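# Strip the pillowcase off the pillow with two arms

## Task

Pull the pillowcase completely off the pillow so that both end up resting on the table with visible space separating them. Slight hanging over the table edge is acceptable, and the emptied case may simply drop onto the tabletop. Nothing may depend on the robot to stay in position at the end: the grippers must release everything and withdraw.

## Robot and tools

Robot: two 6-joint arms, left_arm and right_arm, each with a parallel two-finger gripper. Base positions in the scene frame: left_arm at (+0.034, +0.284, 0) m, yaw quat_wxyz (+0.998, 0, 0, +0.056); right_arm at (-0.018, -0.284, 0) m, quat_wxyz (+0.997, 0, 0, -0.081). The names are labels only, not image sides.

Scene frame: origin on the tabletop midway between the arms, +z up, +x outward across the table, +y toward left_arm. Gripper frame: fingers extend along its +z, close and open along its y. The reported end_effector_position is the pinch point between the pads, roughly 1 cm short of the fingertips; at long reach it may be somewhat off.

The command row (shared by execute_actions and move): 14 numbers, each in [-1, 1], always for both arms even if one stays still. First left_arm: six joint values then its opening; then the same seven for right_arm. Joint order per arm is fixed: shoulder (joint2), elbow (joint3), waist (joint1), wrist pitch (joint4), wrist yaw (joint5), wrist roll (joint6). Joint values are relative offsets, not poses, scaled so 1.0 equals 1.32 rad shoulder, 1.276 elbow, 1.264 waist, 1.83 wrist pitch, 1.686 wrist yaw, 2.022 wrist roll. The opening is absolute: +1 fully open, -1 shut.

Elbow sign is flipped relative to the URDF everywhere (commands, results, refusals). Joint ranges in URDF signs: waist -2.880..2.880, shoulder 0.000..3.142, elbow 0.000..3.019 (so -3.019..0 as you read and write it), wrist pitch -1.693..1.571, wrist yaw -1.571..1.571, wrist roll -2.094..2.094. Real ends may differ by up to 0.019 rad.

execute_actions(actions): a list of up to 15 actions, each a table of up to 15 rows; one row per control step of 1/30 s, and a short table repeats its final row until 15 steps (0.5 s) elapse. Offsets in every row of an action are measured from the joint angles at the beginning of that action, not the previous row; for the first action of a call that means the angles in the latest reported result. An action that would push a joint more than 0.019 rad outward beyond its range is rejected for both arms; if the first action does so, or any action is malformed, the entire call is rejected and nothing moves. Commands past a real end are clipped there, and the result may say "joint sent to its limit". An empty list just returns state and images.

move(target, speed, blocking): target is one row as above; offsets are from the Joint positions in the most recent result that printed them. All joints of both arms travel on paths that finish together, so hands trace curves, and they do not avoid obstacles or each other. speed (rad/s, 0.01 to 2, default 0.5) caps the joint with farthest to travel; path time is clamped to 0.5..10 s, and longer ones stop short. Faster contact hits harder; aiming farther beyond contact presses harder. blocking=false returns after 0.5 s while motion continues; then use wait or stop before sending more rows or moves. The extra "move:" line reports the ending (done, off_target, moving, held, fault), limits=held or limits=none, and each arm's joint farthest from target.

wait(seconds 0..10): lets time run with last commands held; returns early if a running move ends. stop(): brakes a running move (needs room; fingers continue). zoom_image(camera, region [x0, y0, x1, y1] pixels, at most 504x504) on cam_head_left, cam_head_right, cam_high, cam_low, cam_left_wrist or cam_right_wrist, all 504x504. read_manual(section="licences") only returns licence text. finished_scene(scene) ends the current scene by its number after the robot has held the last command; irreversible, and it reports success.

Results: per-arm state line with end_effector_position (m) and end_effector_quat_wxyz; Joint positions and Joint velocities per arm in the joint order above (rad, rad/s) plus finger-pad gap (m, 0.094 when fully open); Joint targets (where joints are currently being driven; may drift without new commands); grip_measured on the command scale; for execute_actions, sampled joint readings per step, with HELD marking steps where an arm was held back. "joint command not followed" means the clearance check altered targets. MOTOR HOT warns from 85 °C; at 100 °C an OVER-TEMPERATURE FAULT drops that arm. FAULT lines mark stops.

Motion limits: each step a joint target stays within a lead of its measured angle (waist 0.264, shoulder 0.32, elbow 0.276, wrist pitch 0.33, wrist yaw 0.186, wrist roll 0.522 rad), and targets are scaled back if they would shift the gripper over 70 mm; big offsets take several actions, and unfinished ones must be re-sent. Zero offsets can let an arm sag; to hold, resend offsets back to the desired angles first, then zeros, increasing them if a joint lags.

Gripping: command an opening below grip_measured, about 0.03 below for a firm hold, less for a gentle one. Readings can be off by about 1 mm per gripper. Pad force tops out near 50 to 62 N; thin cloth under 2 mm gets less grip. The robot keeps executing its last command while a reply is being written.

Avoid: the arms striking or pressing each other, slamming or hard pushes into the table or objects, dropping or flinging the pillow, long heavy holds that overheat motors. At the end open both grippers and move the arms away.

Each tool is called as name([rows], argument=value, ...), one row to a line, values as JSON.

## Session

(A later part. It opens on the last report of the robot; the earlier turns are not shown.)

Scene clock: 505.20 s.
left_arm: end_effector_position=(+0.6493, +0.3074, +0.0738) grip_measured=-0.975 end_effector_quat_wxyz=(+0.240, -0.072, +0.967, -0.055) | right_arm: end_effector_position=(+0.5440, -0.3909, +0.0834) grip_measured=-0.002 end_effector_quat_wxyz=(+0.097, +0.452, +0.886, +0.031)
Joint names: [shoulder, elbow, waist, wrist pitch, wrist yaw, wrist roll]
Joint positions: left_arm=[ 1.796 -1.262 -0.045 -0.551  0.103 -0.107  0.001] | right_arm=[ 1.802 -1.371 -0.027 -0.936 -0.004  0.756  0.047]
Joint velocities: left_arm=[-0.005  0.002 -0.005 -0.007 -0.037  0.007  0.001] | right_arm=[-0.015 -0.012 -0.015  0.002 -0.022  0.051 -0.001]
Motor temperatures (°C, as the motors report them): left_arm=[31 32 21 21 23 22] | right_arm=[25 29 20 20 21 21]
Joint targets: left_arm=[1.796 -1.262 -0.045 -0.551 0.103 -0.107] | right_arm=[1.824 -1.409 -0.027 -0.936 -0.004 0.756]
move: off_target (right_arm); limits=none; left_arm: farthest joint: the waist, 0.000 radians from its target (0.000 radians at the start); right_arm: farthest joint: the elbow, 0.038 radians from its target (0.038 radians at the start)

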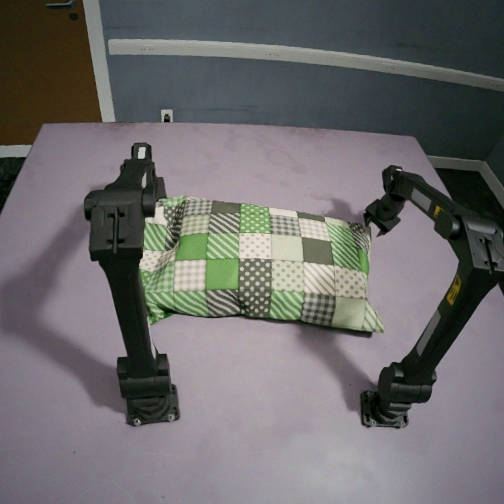

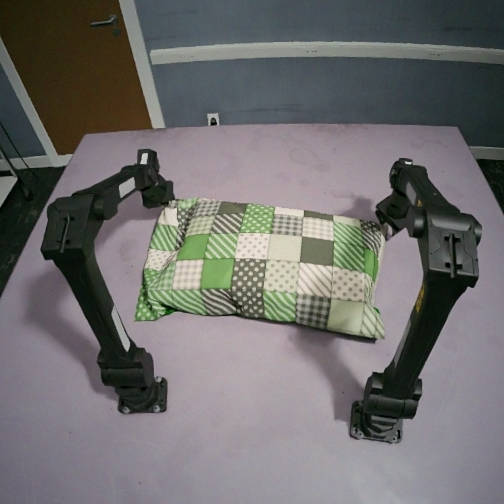

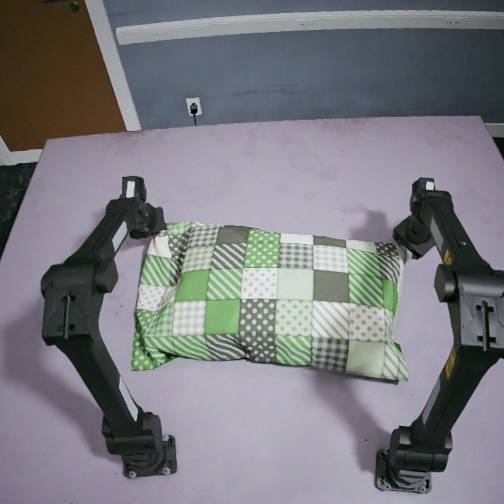

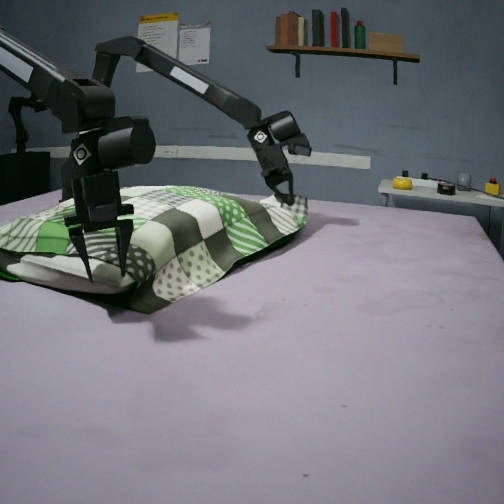

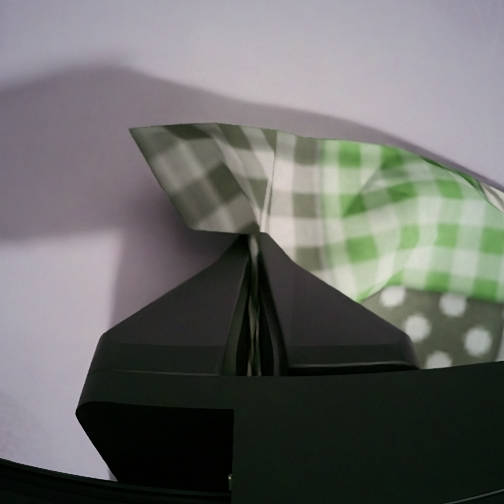

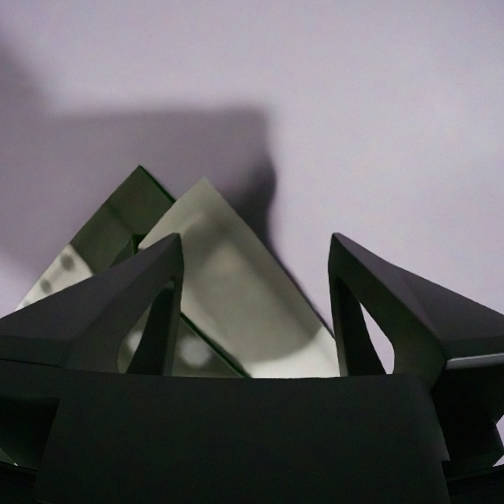

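move(target=[0,0,0,0,0,0,-1,0.015,-0.03,0.04,0,0,0,-0.3], speed=0.2)

move(target=[0,0,0,0,0,0,-1,0.045,-0.03,0,0,0,0,-0.3], speed=0.2)

Scene clock: 514.27 s.
left_arm: end_effector_position=(+0.6493, +0.3074, +0.0738) grip_measured=-0.975 end_effector_quat_wxyz=(+0.240, -0.072, +0.967, -0.055) | right_arm: end_effector_position=(+0.5479, -0.3681, +0.0834) grip_measured=-0.298 end_effector_quat_wxyz=(+0.097, +0.434, +0.895, +0.033)
Joint names: [shoulder, elbow, waist, wrist pitch, wrist yaw, wrist roll]
Joint positions: left_arm=[ 1.796 -1.262 -0.045 -0.551  0.103 -0.107  0.001] | right_arm=[ 1.802 -1.371  0.014 -0.936 -0.004  0.756  0.033]
Joint velocities: left_arm=[-0.005 -0.002 -0.005 -0.012 -0.051  0.037  0.001] | right_arm=[-0.015 -0.007  0.005  0.002  0.007 -0.007 -0.001]
Motor temperatures (°C, as the motors report them): left_arm=[31 32 21 21 23 22] | right_arm=[25 30 20 20 21 21]
Joint targets: left_arm=[1.796 -1.262 -0.045 -0.551 0.103 -0.107] | right_arm=[1.822 -1.410 0.024 -0.936 -0.004 0.756]
move: off_target (right_arm); limits=none; left_arm: farthest joint: the waist, 0.000 radians from its target (0.000 radians at the start); right_arm: farthest joint: the elbow, 0.038 radians from its target (0.038 radians at the start)

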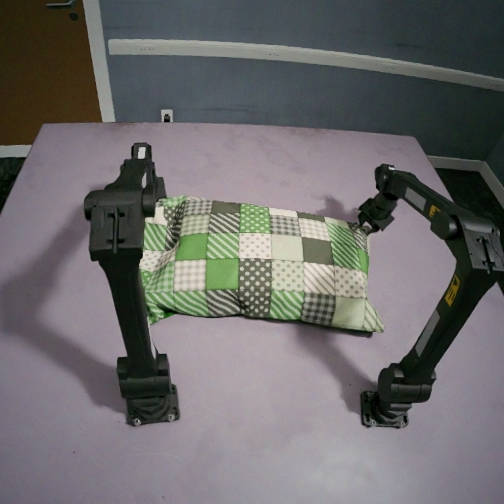

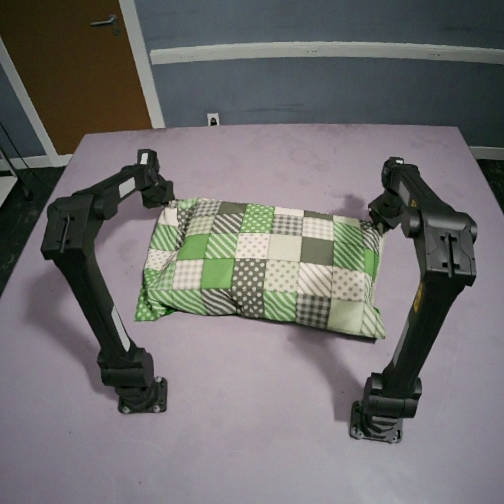

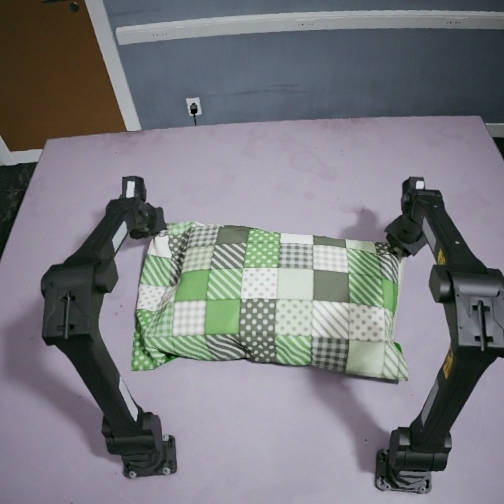

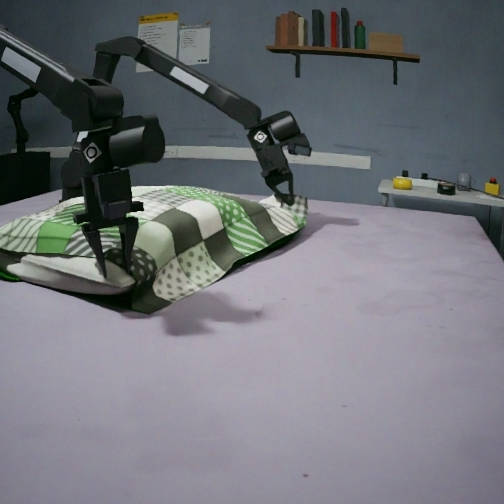

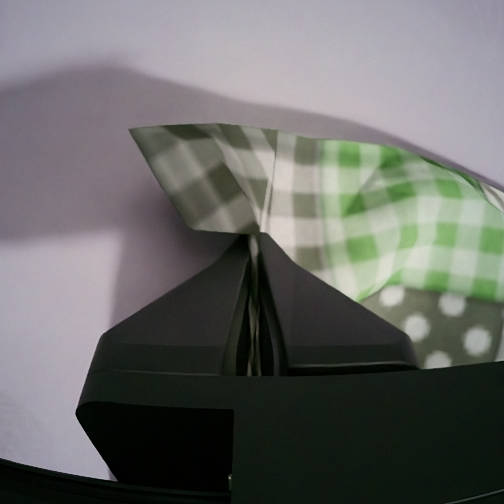

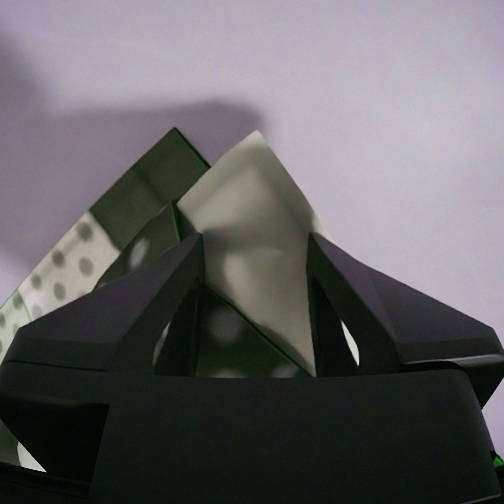

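Scene clock: 515.13 s.
left_arm: end_effector_position=(+0.6493, +0.3074, +0.0738) grip_measured=-0.975 end_effector_quat_wxyz=(+0.240, -0.072, +0.967, -0.055) | right_arm: end_effector_position=(+0.5472, -0.3681, +0.0725) grip_measured=-0.298 end_effector_quat_wxyz=(+0.087, +0.434, +0.896, +0.030)
Joint names: [shoulder, elbow, waist, wrist pitch, wrist yaw, wrist roll]
Joint positions: left_arm=[ 1.796 -1.262 -0.045 -0.551  0.103 -0.107  0.001] | right_arm=[ 1.823 -1.373  0.014 -0.936 -0.004  0.756  0.033]
Joint velocities: left_arm=[-0.015 -0.007  0.005 -0.002 -0.037 -0.037 -0.   ] | right_arm=[ 0.005 -0.002 -0.015  0.002 -0.022  0.022  0.   ]
Motor temperatures (°C, as the motors report them): left_arm=[31 32 21 21 23 22] | right_arm=[25 30 20 20 21 21]
Joint targets: left_arm=[1.796 -1.262 -0.045 -0.551 0.103 -0.107] | right_arm=[1.861 -1.410 0.014 -0.936 -0.004 0.756]
move: off_target (right_arm); limits=none; left_arm: farthest joint: the waist, 0.000 radians from its target (0.000 radians at the start); right_arm: farthest joint: the shoulder, 0.039 radians from its target (0.059 radians at the start)

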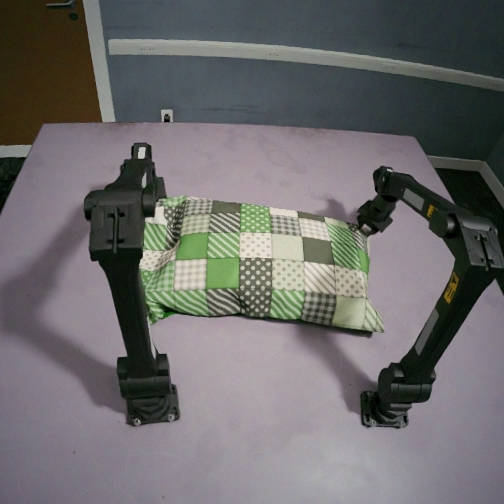

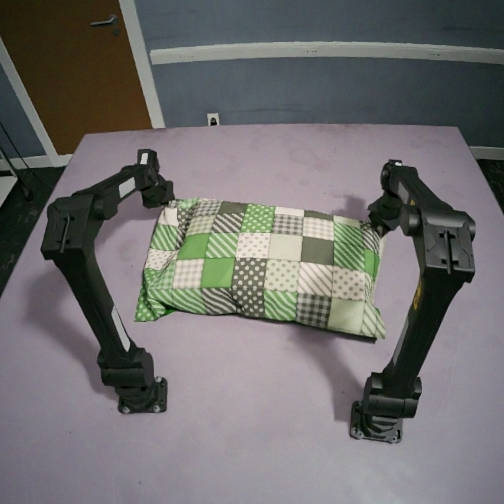

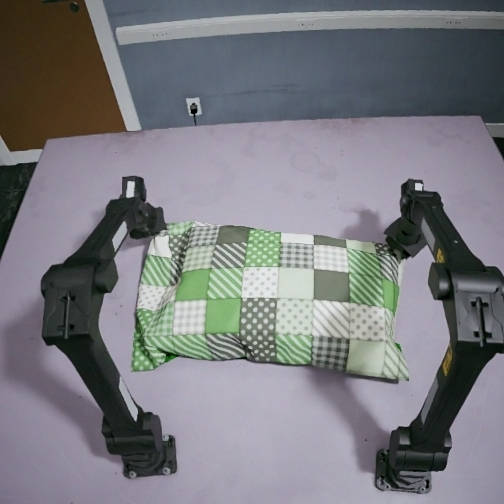

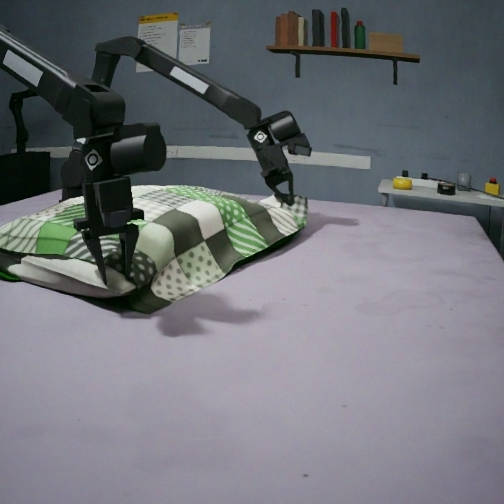

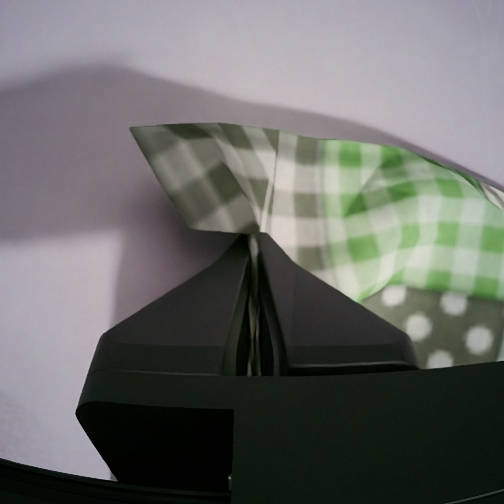

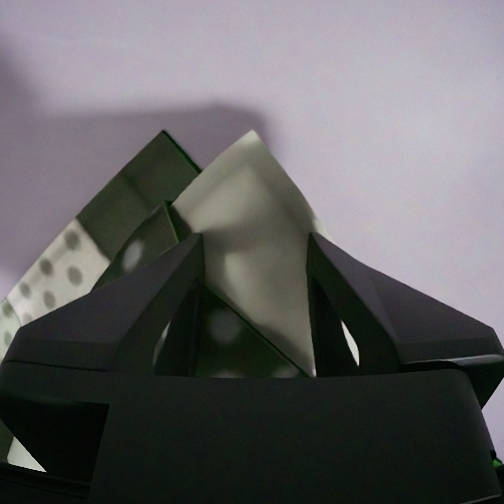

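move(target=[0,0,0,0,0,0,-1,0.07,-0.03,0,0,0,0,-0.3], speed=0.15)

move(target=[0,0,0,0,0,0,-1,0.02,-0.03,0,0,0,0,-1])

move(target=[0,0,0.05,0,0,0,-1,-0.02,-0.03,-0.12,0,0,0,-1], speed=0.12)

Scene clock: 534.70 s.
left_arm: end_effector_position=(+0.6493, +0.3074, +0.0738) grip_measured=-0.975 end_effector_quat_wxyz=(+0.240, -0.072, +0.967, -0.055) | right_arm: end_effector_position=(+0.5483, -0.3682, +0.0511) grip_measured=-0.298 end_effector_quat_wxyz=(+0.070, +0.435, +0.897, +0.024)
Joint names: [shoulder, elbow, waist, wrist pitch, wrist yaw, wrist roll]
Joint positions: left_arm=[ 1.796 -1.262 -0.045 -0.551  0.103 -0.107  0.001] | right_arm=[ 1.869 -1.383  0.014 -0.936 -0.004  0.756  0.033]
Joint velocities: left_arm=[-0.005  0.012 -0.015 -0.007 -0.066 -0.007  0.001] | right_arm=[-0.015  0.007  0.015  0.032  0.007  0.022  0.   ]
Motor temperatures (°C, as the motors report them): left_arm=[31 32 21 21 23 22] | right_arm=[25 30 20 20 21 21]
Joint targets: left_arm=[1.796 -1.262 -0.045 -0.551 0.103 -0.107] | right_arm=[1.915 -1.411 0.014 -0.936 -0.004 0.756]
move: off_target (right_arm); limits=none; left_arm: farthest joint: the waist, 0.000 radians from its target (0.000 radians at the start); right_arm: farthest joint: the shoulder, 0.047 radians from its target (0.093 radians at the start)

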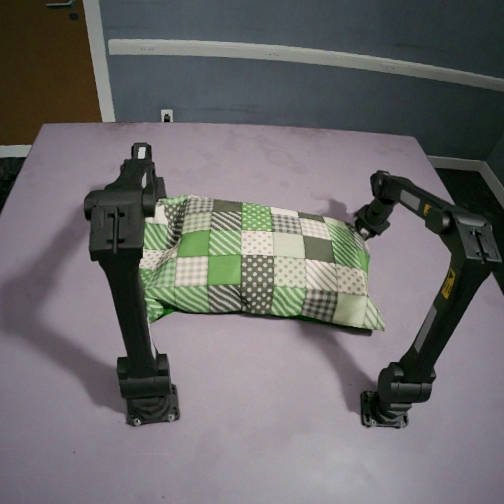

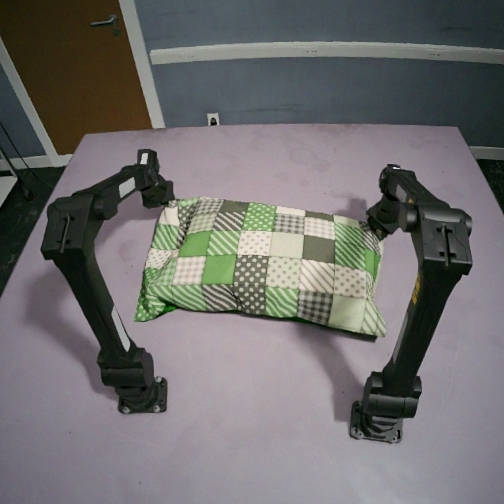

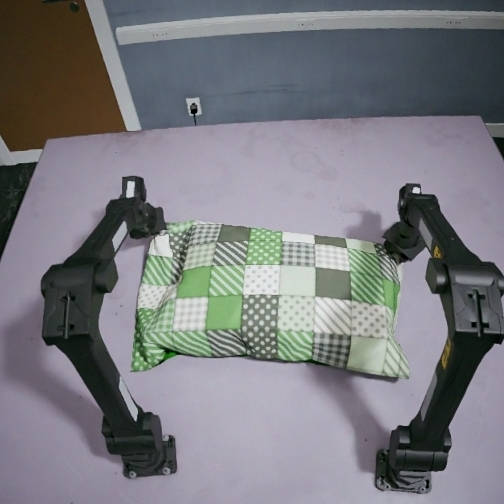

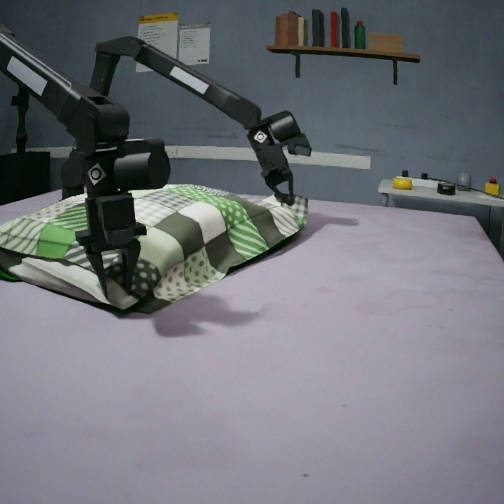

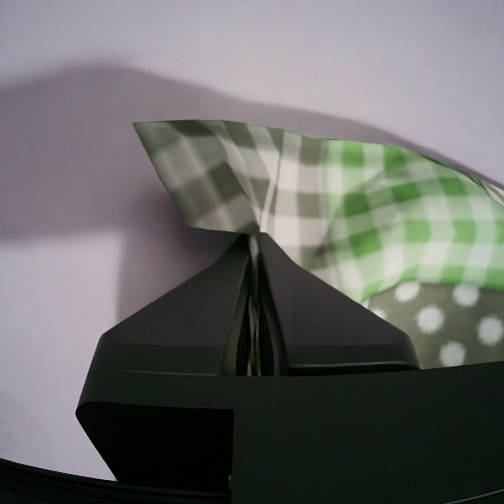

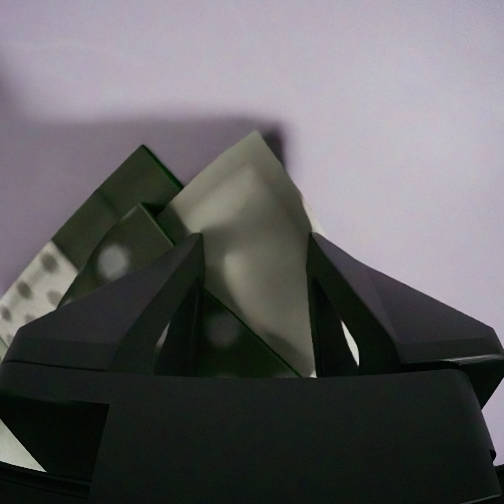

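Scene clock: 535.40 s.
left_arm: end_effector_position=(+0.6493, +0.3074, +0.0738) grip_measured=-0.975 end_effector_quat_wxyz=(+0.240, -0.072, +0.967, -0.055) | right_arm: end_effector_position=(+0.5500, -0.3684, +0.0585) grip_measured=-0.974 end_effector_quat_wxyz=(+0.077, +0.435, +0.897, +0.027)
Joint names: [shoulder, elbow, waist, wrist pitch, wrist yaw, wrist roll]
Joint positions: left_arm=[ 1.796 -1.262 -0.045 -0.551  0.103 -0.107  0.001] | right_arm=[ 1.857 -1.385  0.014 -0.936 -0.005  0.756  0.001]
Joint velocities: left_arm=[-0.015  0.022 -0.005 -0.012  0.022 -0.037  0.001] | right_arm=[-0.015  0.017 -0.005 -0.022 -0.037  0.081 -0.   ]
Motor temperatures (°C, as the motors report them): left_arm=[31 32 21 21 23 22] | right_arm=[25 30 20 20 21 21]
Joint targets: left_arm=[1.796 -1.262 -0.045 -0.551 0.103 -0.107] | right_arm=[1.895 -1.421 0.014 -0.936 -0.004 0.756]
move: off_target (right_arm); limits=none; left_arm: farthest joint: the waist, 0.000 radians from its target (0.000 radians at the start); right_arm: farthest joint: the shoulder, 0.039 radians from its target (0.027 radians at the start)

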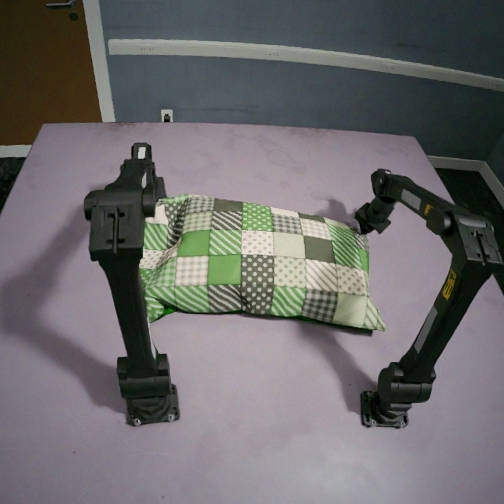

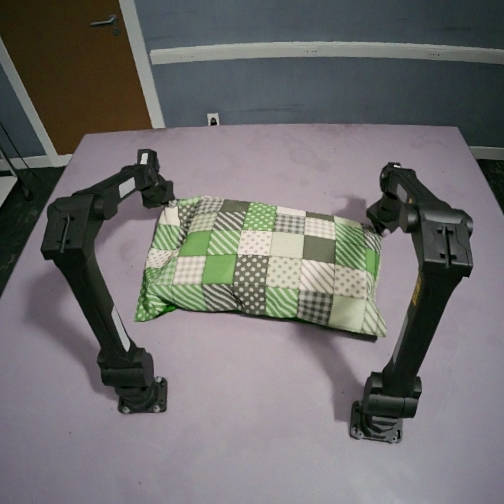

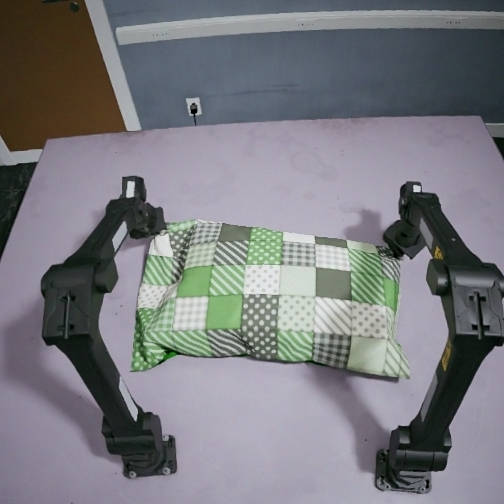

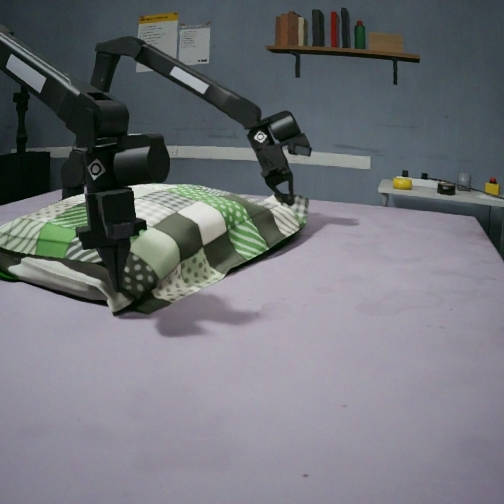

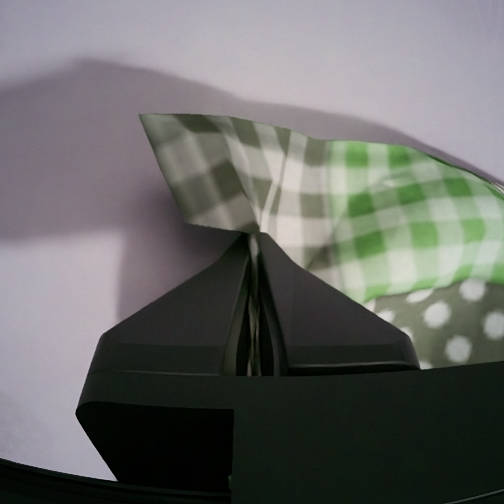

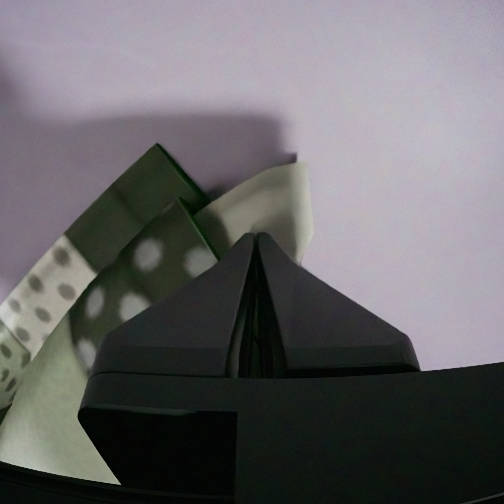

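Scene clock: 537.07 s.
left_arm: end_effector_position=(+0.6458, +0.3360, +0.0719) grip_measured=-0.975 end_effector_quat_wxyz=(+0.239, -0.095, +0.965, -0.050) | right_arm: end_effector_position=(+0.5357, -0.4406, +0.0678) grip_measured=-0.974 end_effector_quat_wxyz=(+0.086, +0.492, +0.866, +0.026)
Joint names: [shoulder, elbow, waist, wrist pitch, wrist yaw, wrist roll]
Joint positions: left_arm=[ 1.796 -1.258  0.002 -0.551  0.104 -0.107  0.001] | right_arm=[ 1.84  -1.385 -0.116 -0.936 -0.011  0.756  0.001]
Joint velocities: left_arm=[ 0.015 -0.002 -0.005  0.002 -0.022 -0.007 -0.001] | right_arm=[ 0.015 -0.007 -0.005 -0.022 -0.051  0.022  0.001]
Motor temperatures (°C, as the motors report them): left_arm=[31 32 21 21 23 22] | right_arm=[25 30 20 20 21 21]
Joint targets: left_arm=[1.796 -1.262 0.018 -0.551 0.103 -0.107] | right_arm=[1.830 -1.423 -0.138 -0.936 -0.005 0.756]
move: off_target (right_arm); limits=none; left_arm: farthest joint: the waist, 0.016 radians from its target (0.063 radians at the start); right_arm: farthest joint: the elbow, 0.038 radians from its target (0.038 radians at the start)

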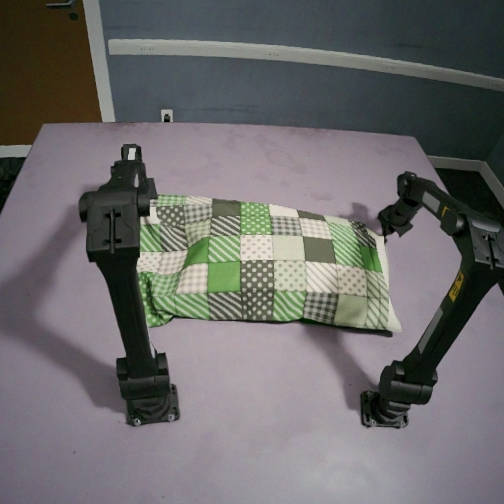

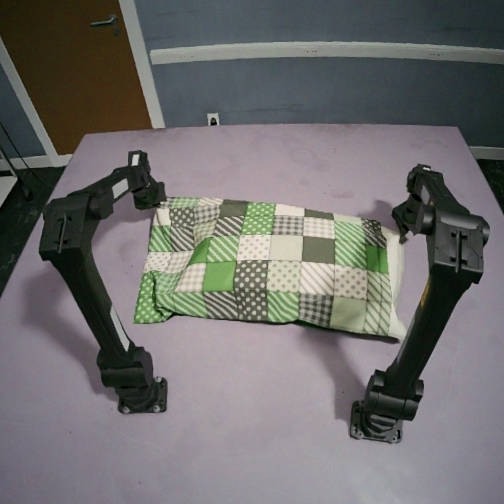

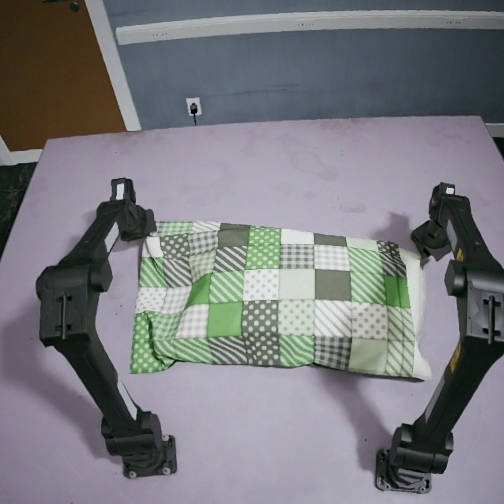

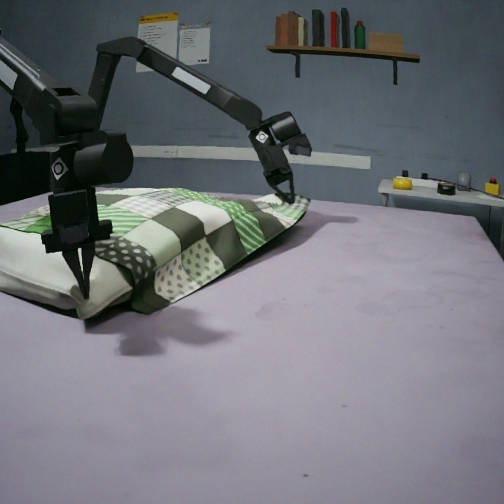

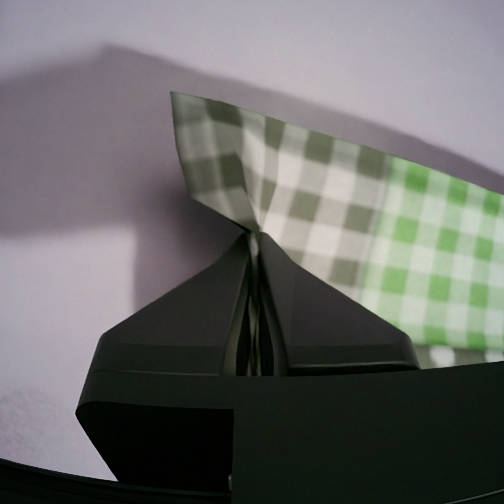

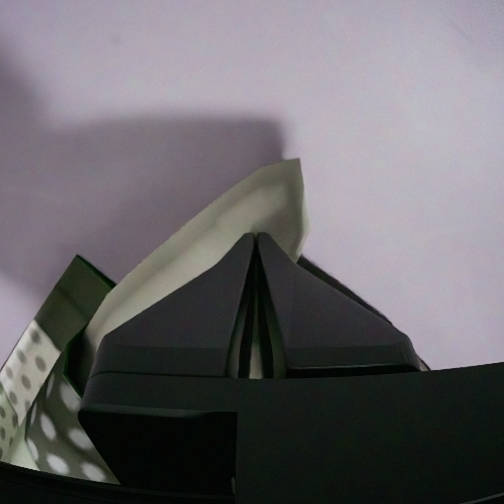

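move(target=[0,0,0.3,0,0,0,-1,0,-0.03,-0.2,0,0,0,-1], speed=0.15)

move(target=[0,0,0.3,0,0,0,-1,0,-0.02,-0.2,0,0,0,-1], speed=0.15)

Scene clock: 546.30 s.
left_arm: end_effector_position=(+0.5822, +0.5497, +0.0671) grip_measured=-0.975 end_effector_quat_wxyz=(+0.238, -0.270, +0.933, -0.011) | right_arm: end_effector_position=(+0.4860, -0.5617, +0.0678) grip_measured=-0.974 end_effector_quat_wxyz=(+0.088, +0.588, +0.804, +0.019)
Joint names: [shoulder, elbow, waist, wrist pitch, wrist yaw, wrist roll]
Joint positions: left_arm=[ 1.796 -1.248  0.371 -0.554  0.114 -0.107  0.001] | right_arm=[ 1.84  -1.385 -0.346 -0.936 -0.017  0.756  0.001]
Joint velocities: left_arm=[ 0.005 -0.017 -0.015  0.007  0.007  0.037 -0.   ] | right_arm=[-0.005  0.017  0.005  0.002 -0.037  0.037  0.   ]
Motor temperatures (°C, as the motors report them): left_arm=[31 32 21 21 23 22] | right_arm=[26 30 20 20 21 21]
Joint targets: left_arm=[1.796 -1.258 0.381 -0.551 0.104 -0.107] | right_arm=[1.840 -1.423 -0.369 -0.936 -0.011 0.756]
move: off_target (right_arm); limits=none; left_arm: farthest joint: the waist, 0.010 radians from its target (0.379 radians at the start); right_arm: farthest joint: the elbow, 0.038 radians from its target (0.038 radians at the start)

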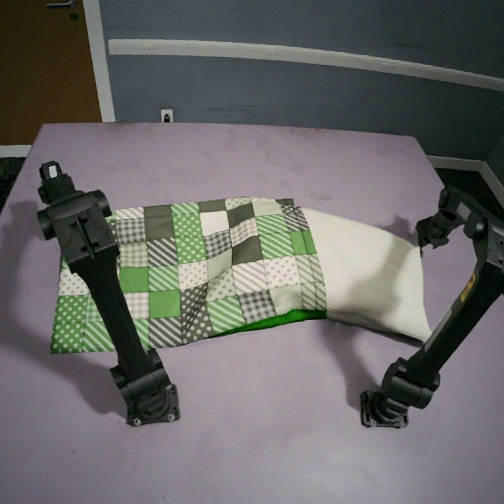

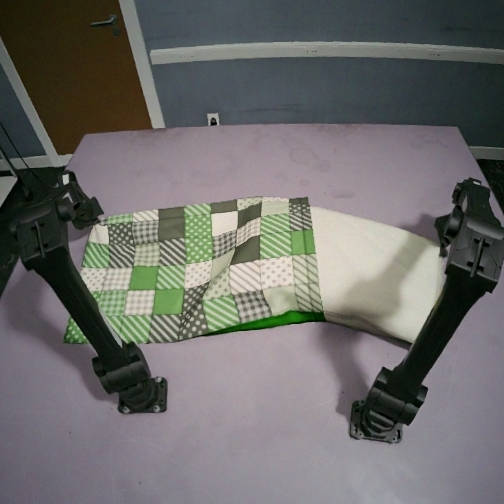

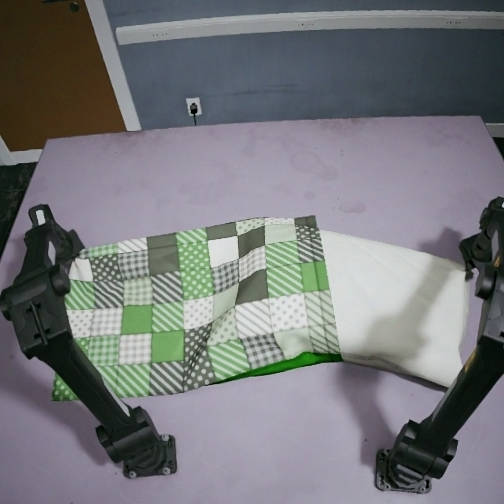

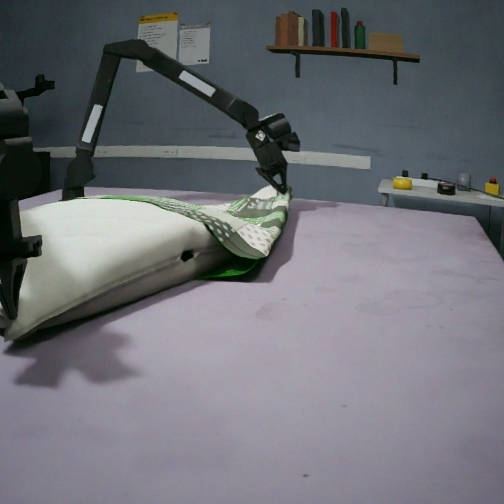

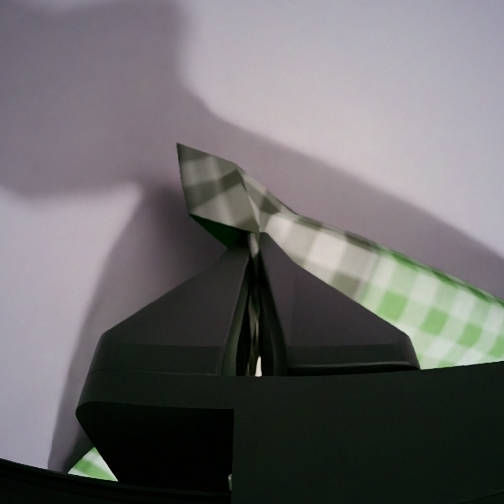

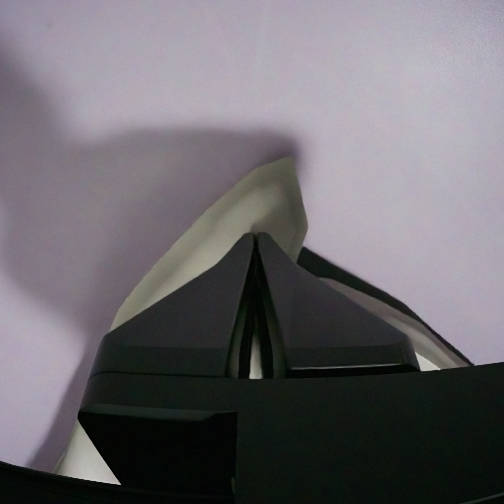

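Scene clock: 549.20 s.
left_arm: end_effector_position=(+0.4441, +0.7308, +0.0642) grip_measured=-0.975 end_effector_quat_wxyz=(+0.234, -0.440, +0.866, +0.031) | right_arm: end_effector_position=(+0.4092, -0.6695, +0.0678) grip_measured=-0.974 end_effector_quat_wxyz=(+0.090, +0.677, +0.731, +0.012)
Joint names: [shoulder, elbow, waist, wrist pitch, wrist yaw, wrist roll]
Joint positions: left_arm=[ 1.796 -1.241  0.749 -0.554  0.117 -0.107  0.001] | right_arm=[ 1.84  -1.385 -0.579 -0.936 -0.022  0.756  0.001]
Joint velocities: left_arm=[-0.015  0.012 -0.005  0.007  0.081 -0.022 -0.001] | right_arm=[-0.005  0.022 -0.015 -0.002  0.037 -0.066 -0.   ]
Motor temperatures (°C, as the motors report them): left_arm=[31 32 21 21 23 22] | right_arm=[26 30 20 20 21 21]
Joint targets: left_arm=[1.796 -1.247 0.750 -0.554 0.114 -0.107] | right_arm=[1.840 -1.410 -0.599 -0.936 -0.017 0.756]
move: off_target (right_arm); limits=none; left_arm: farthest joint: the elbow, 0.007 radians from its target (0.000 radians at the start); right_arm: farthest joint: the elbow, 0.026 radians from its target (0.026 radians at the start)

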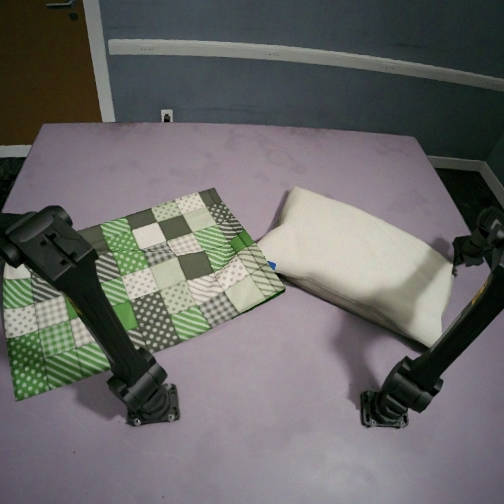

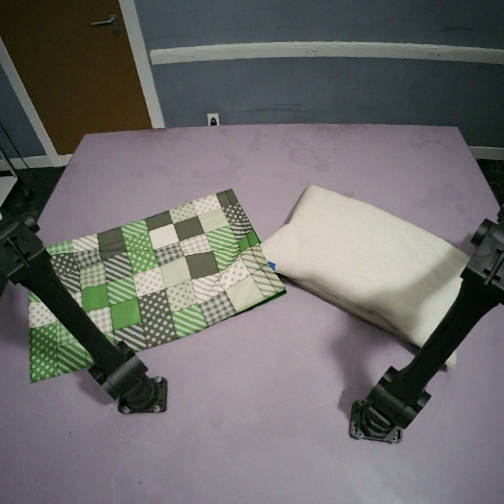

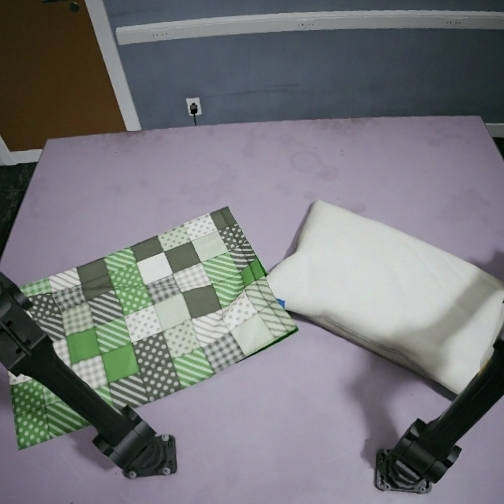

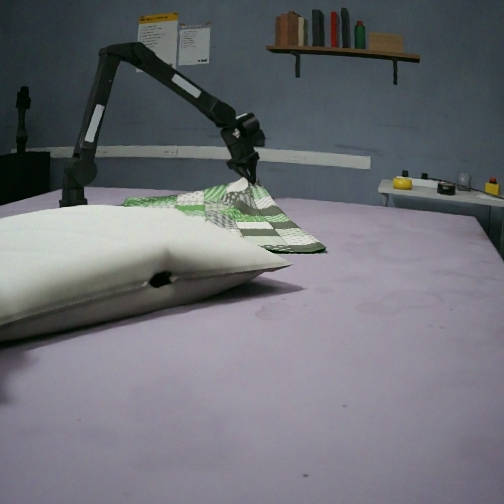

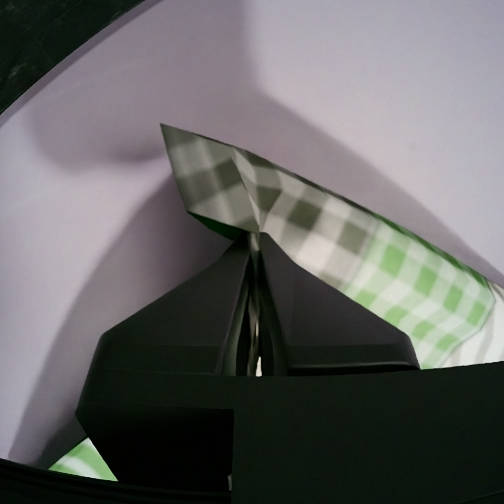

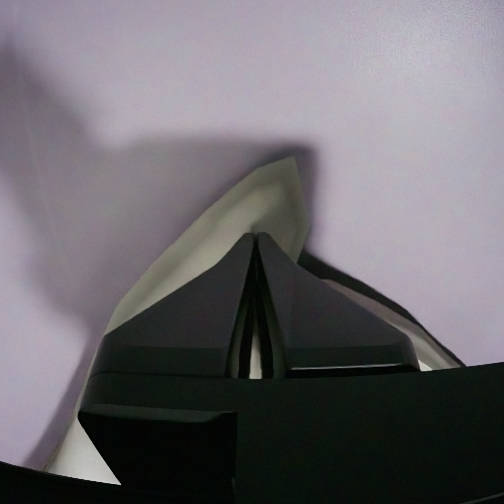

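move(target=[0,0,0.15,0,0,0,-1,0,-0.02,-0.12,0,0,0,-1], speed=0.15)

Scene clock: 555.13 s.
left_arm: end_effector_position=(+0.3522, +0.7987, +0.0627) grip_measured=-0.975 end_effector_quat_wxyz=(+0.228, -0.520, +0.821, +0.052) | right_arm: end_effector_position=(+0.3551, -0.7221, +0.0678) grip_measured=-0.974 end_effector_quat_wxyz=(+0.090, +0.723, +0.684, +0.008)
Joint names: [shoulder, elbow, waist, wrist pitch, wrist yaw, wrist roll]
Joint positions: left_arm=[ 1.796 -1.237  0.938 -0.554  0.117 -0.107  0.001] | right_arm=[ 1.84  -1.385 -0.711 -0.936 -0.027  0.756  0.001]
Joint velocities: left_arm=[-0.015  0.012 -0.005 -0.007  0.022 -0.022 -0.   ] | right_arm=[-0.005 -0.002 -0.015 -0.002  0.037  0.022 -0.001]
Motor temperatures (°C, as the motors report them): left_arm=[31 32 21 21 23 22] | right_arm=[26 30 20 20 21 21]
Joint targets: left_arm=[1.796 -1.241 0.939 -0.554 0.117 -0.107] | right_arm=[1.840 -1.410 -0.730 -0.936 -0.022 0.756]
move: off_target (right_arm); limits=none; left_arm: farthest joint: the elbow, 0.004 radians from its target (0.000 radians at the start); right_arm: farthest joint: the elbow, 0.026 radians from its target (0.026 radians at the start)

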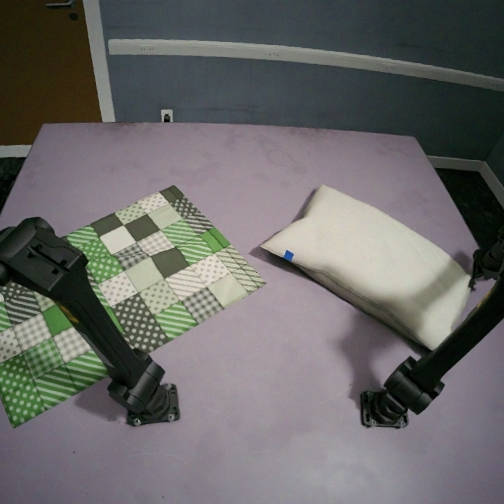

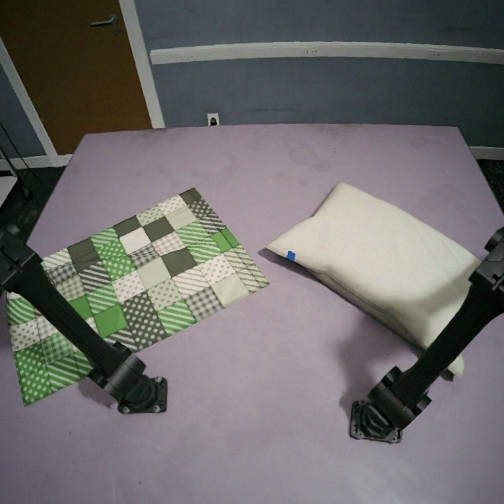

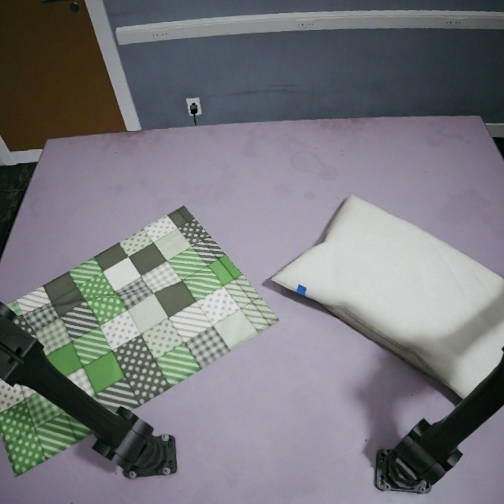

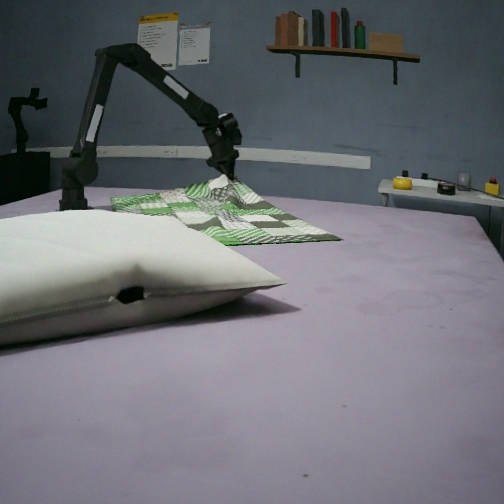

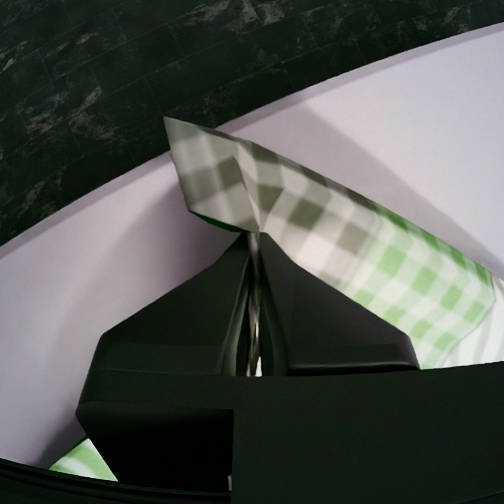

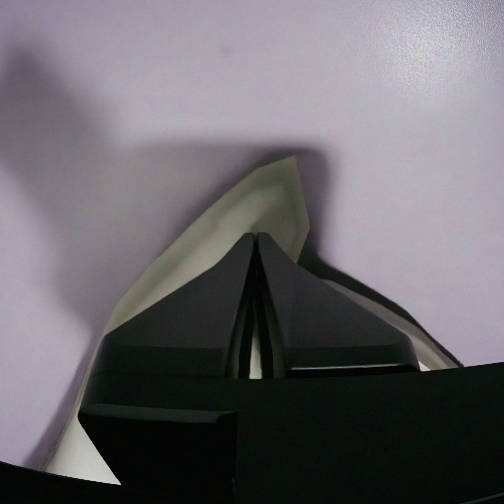

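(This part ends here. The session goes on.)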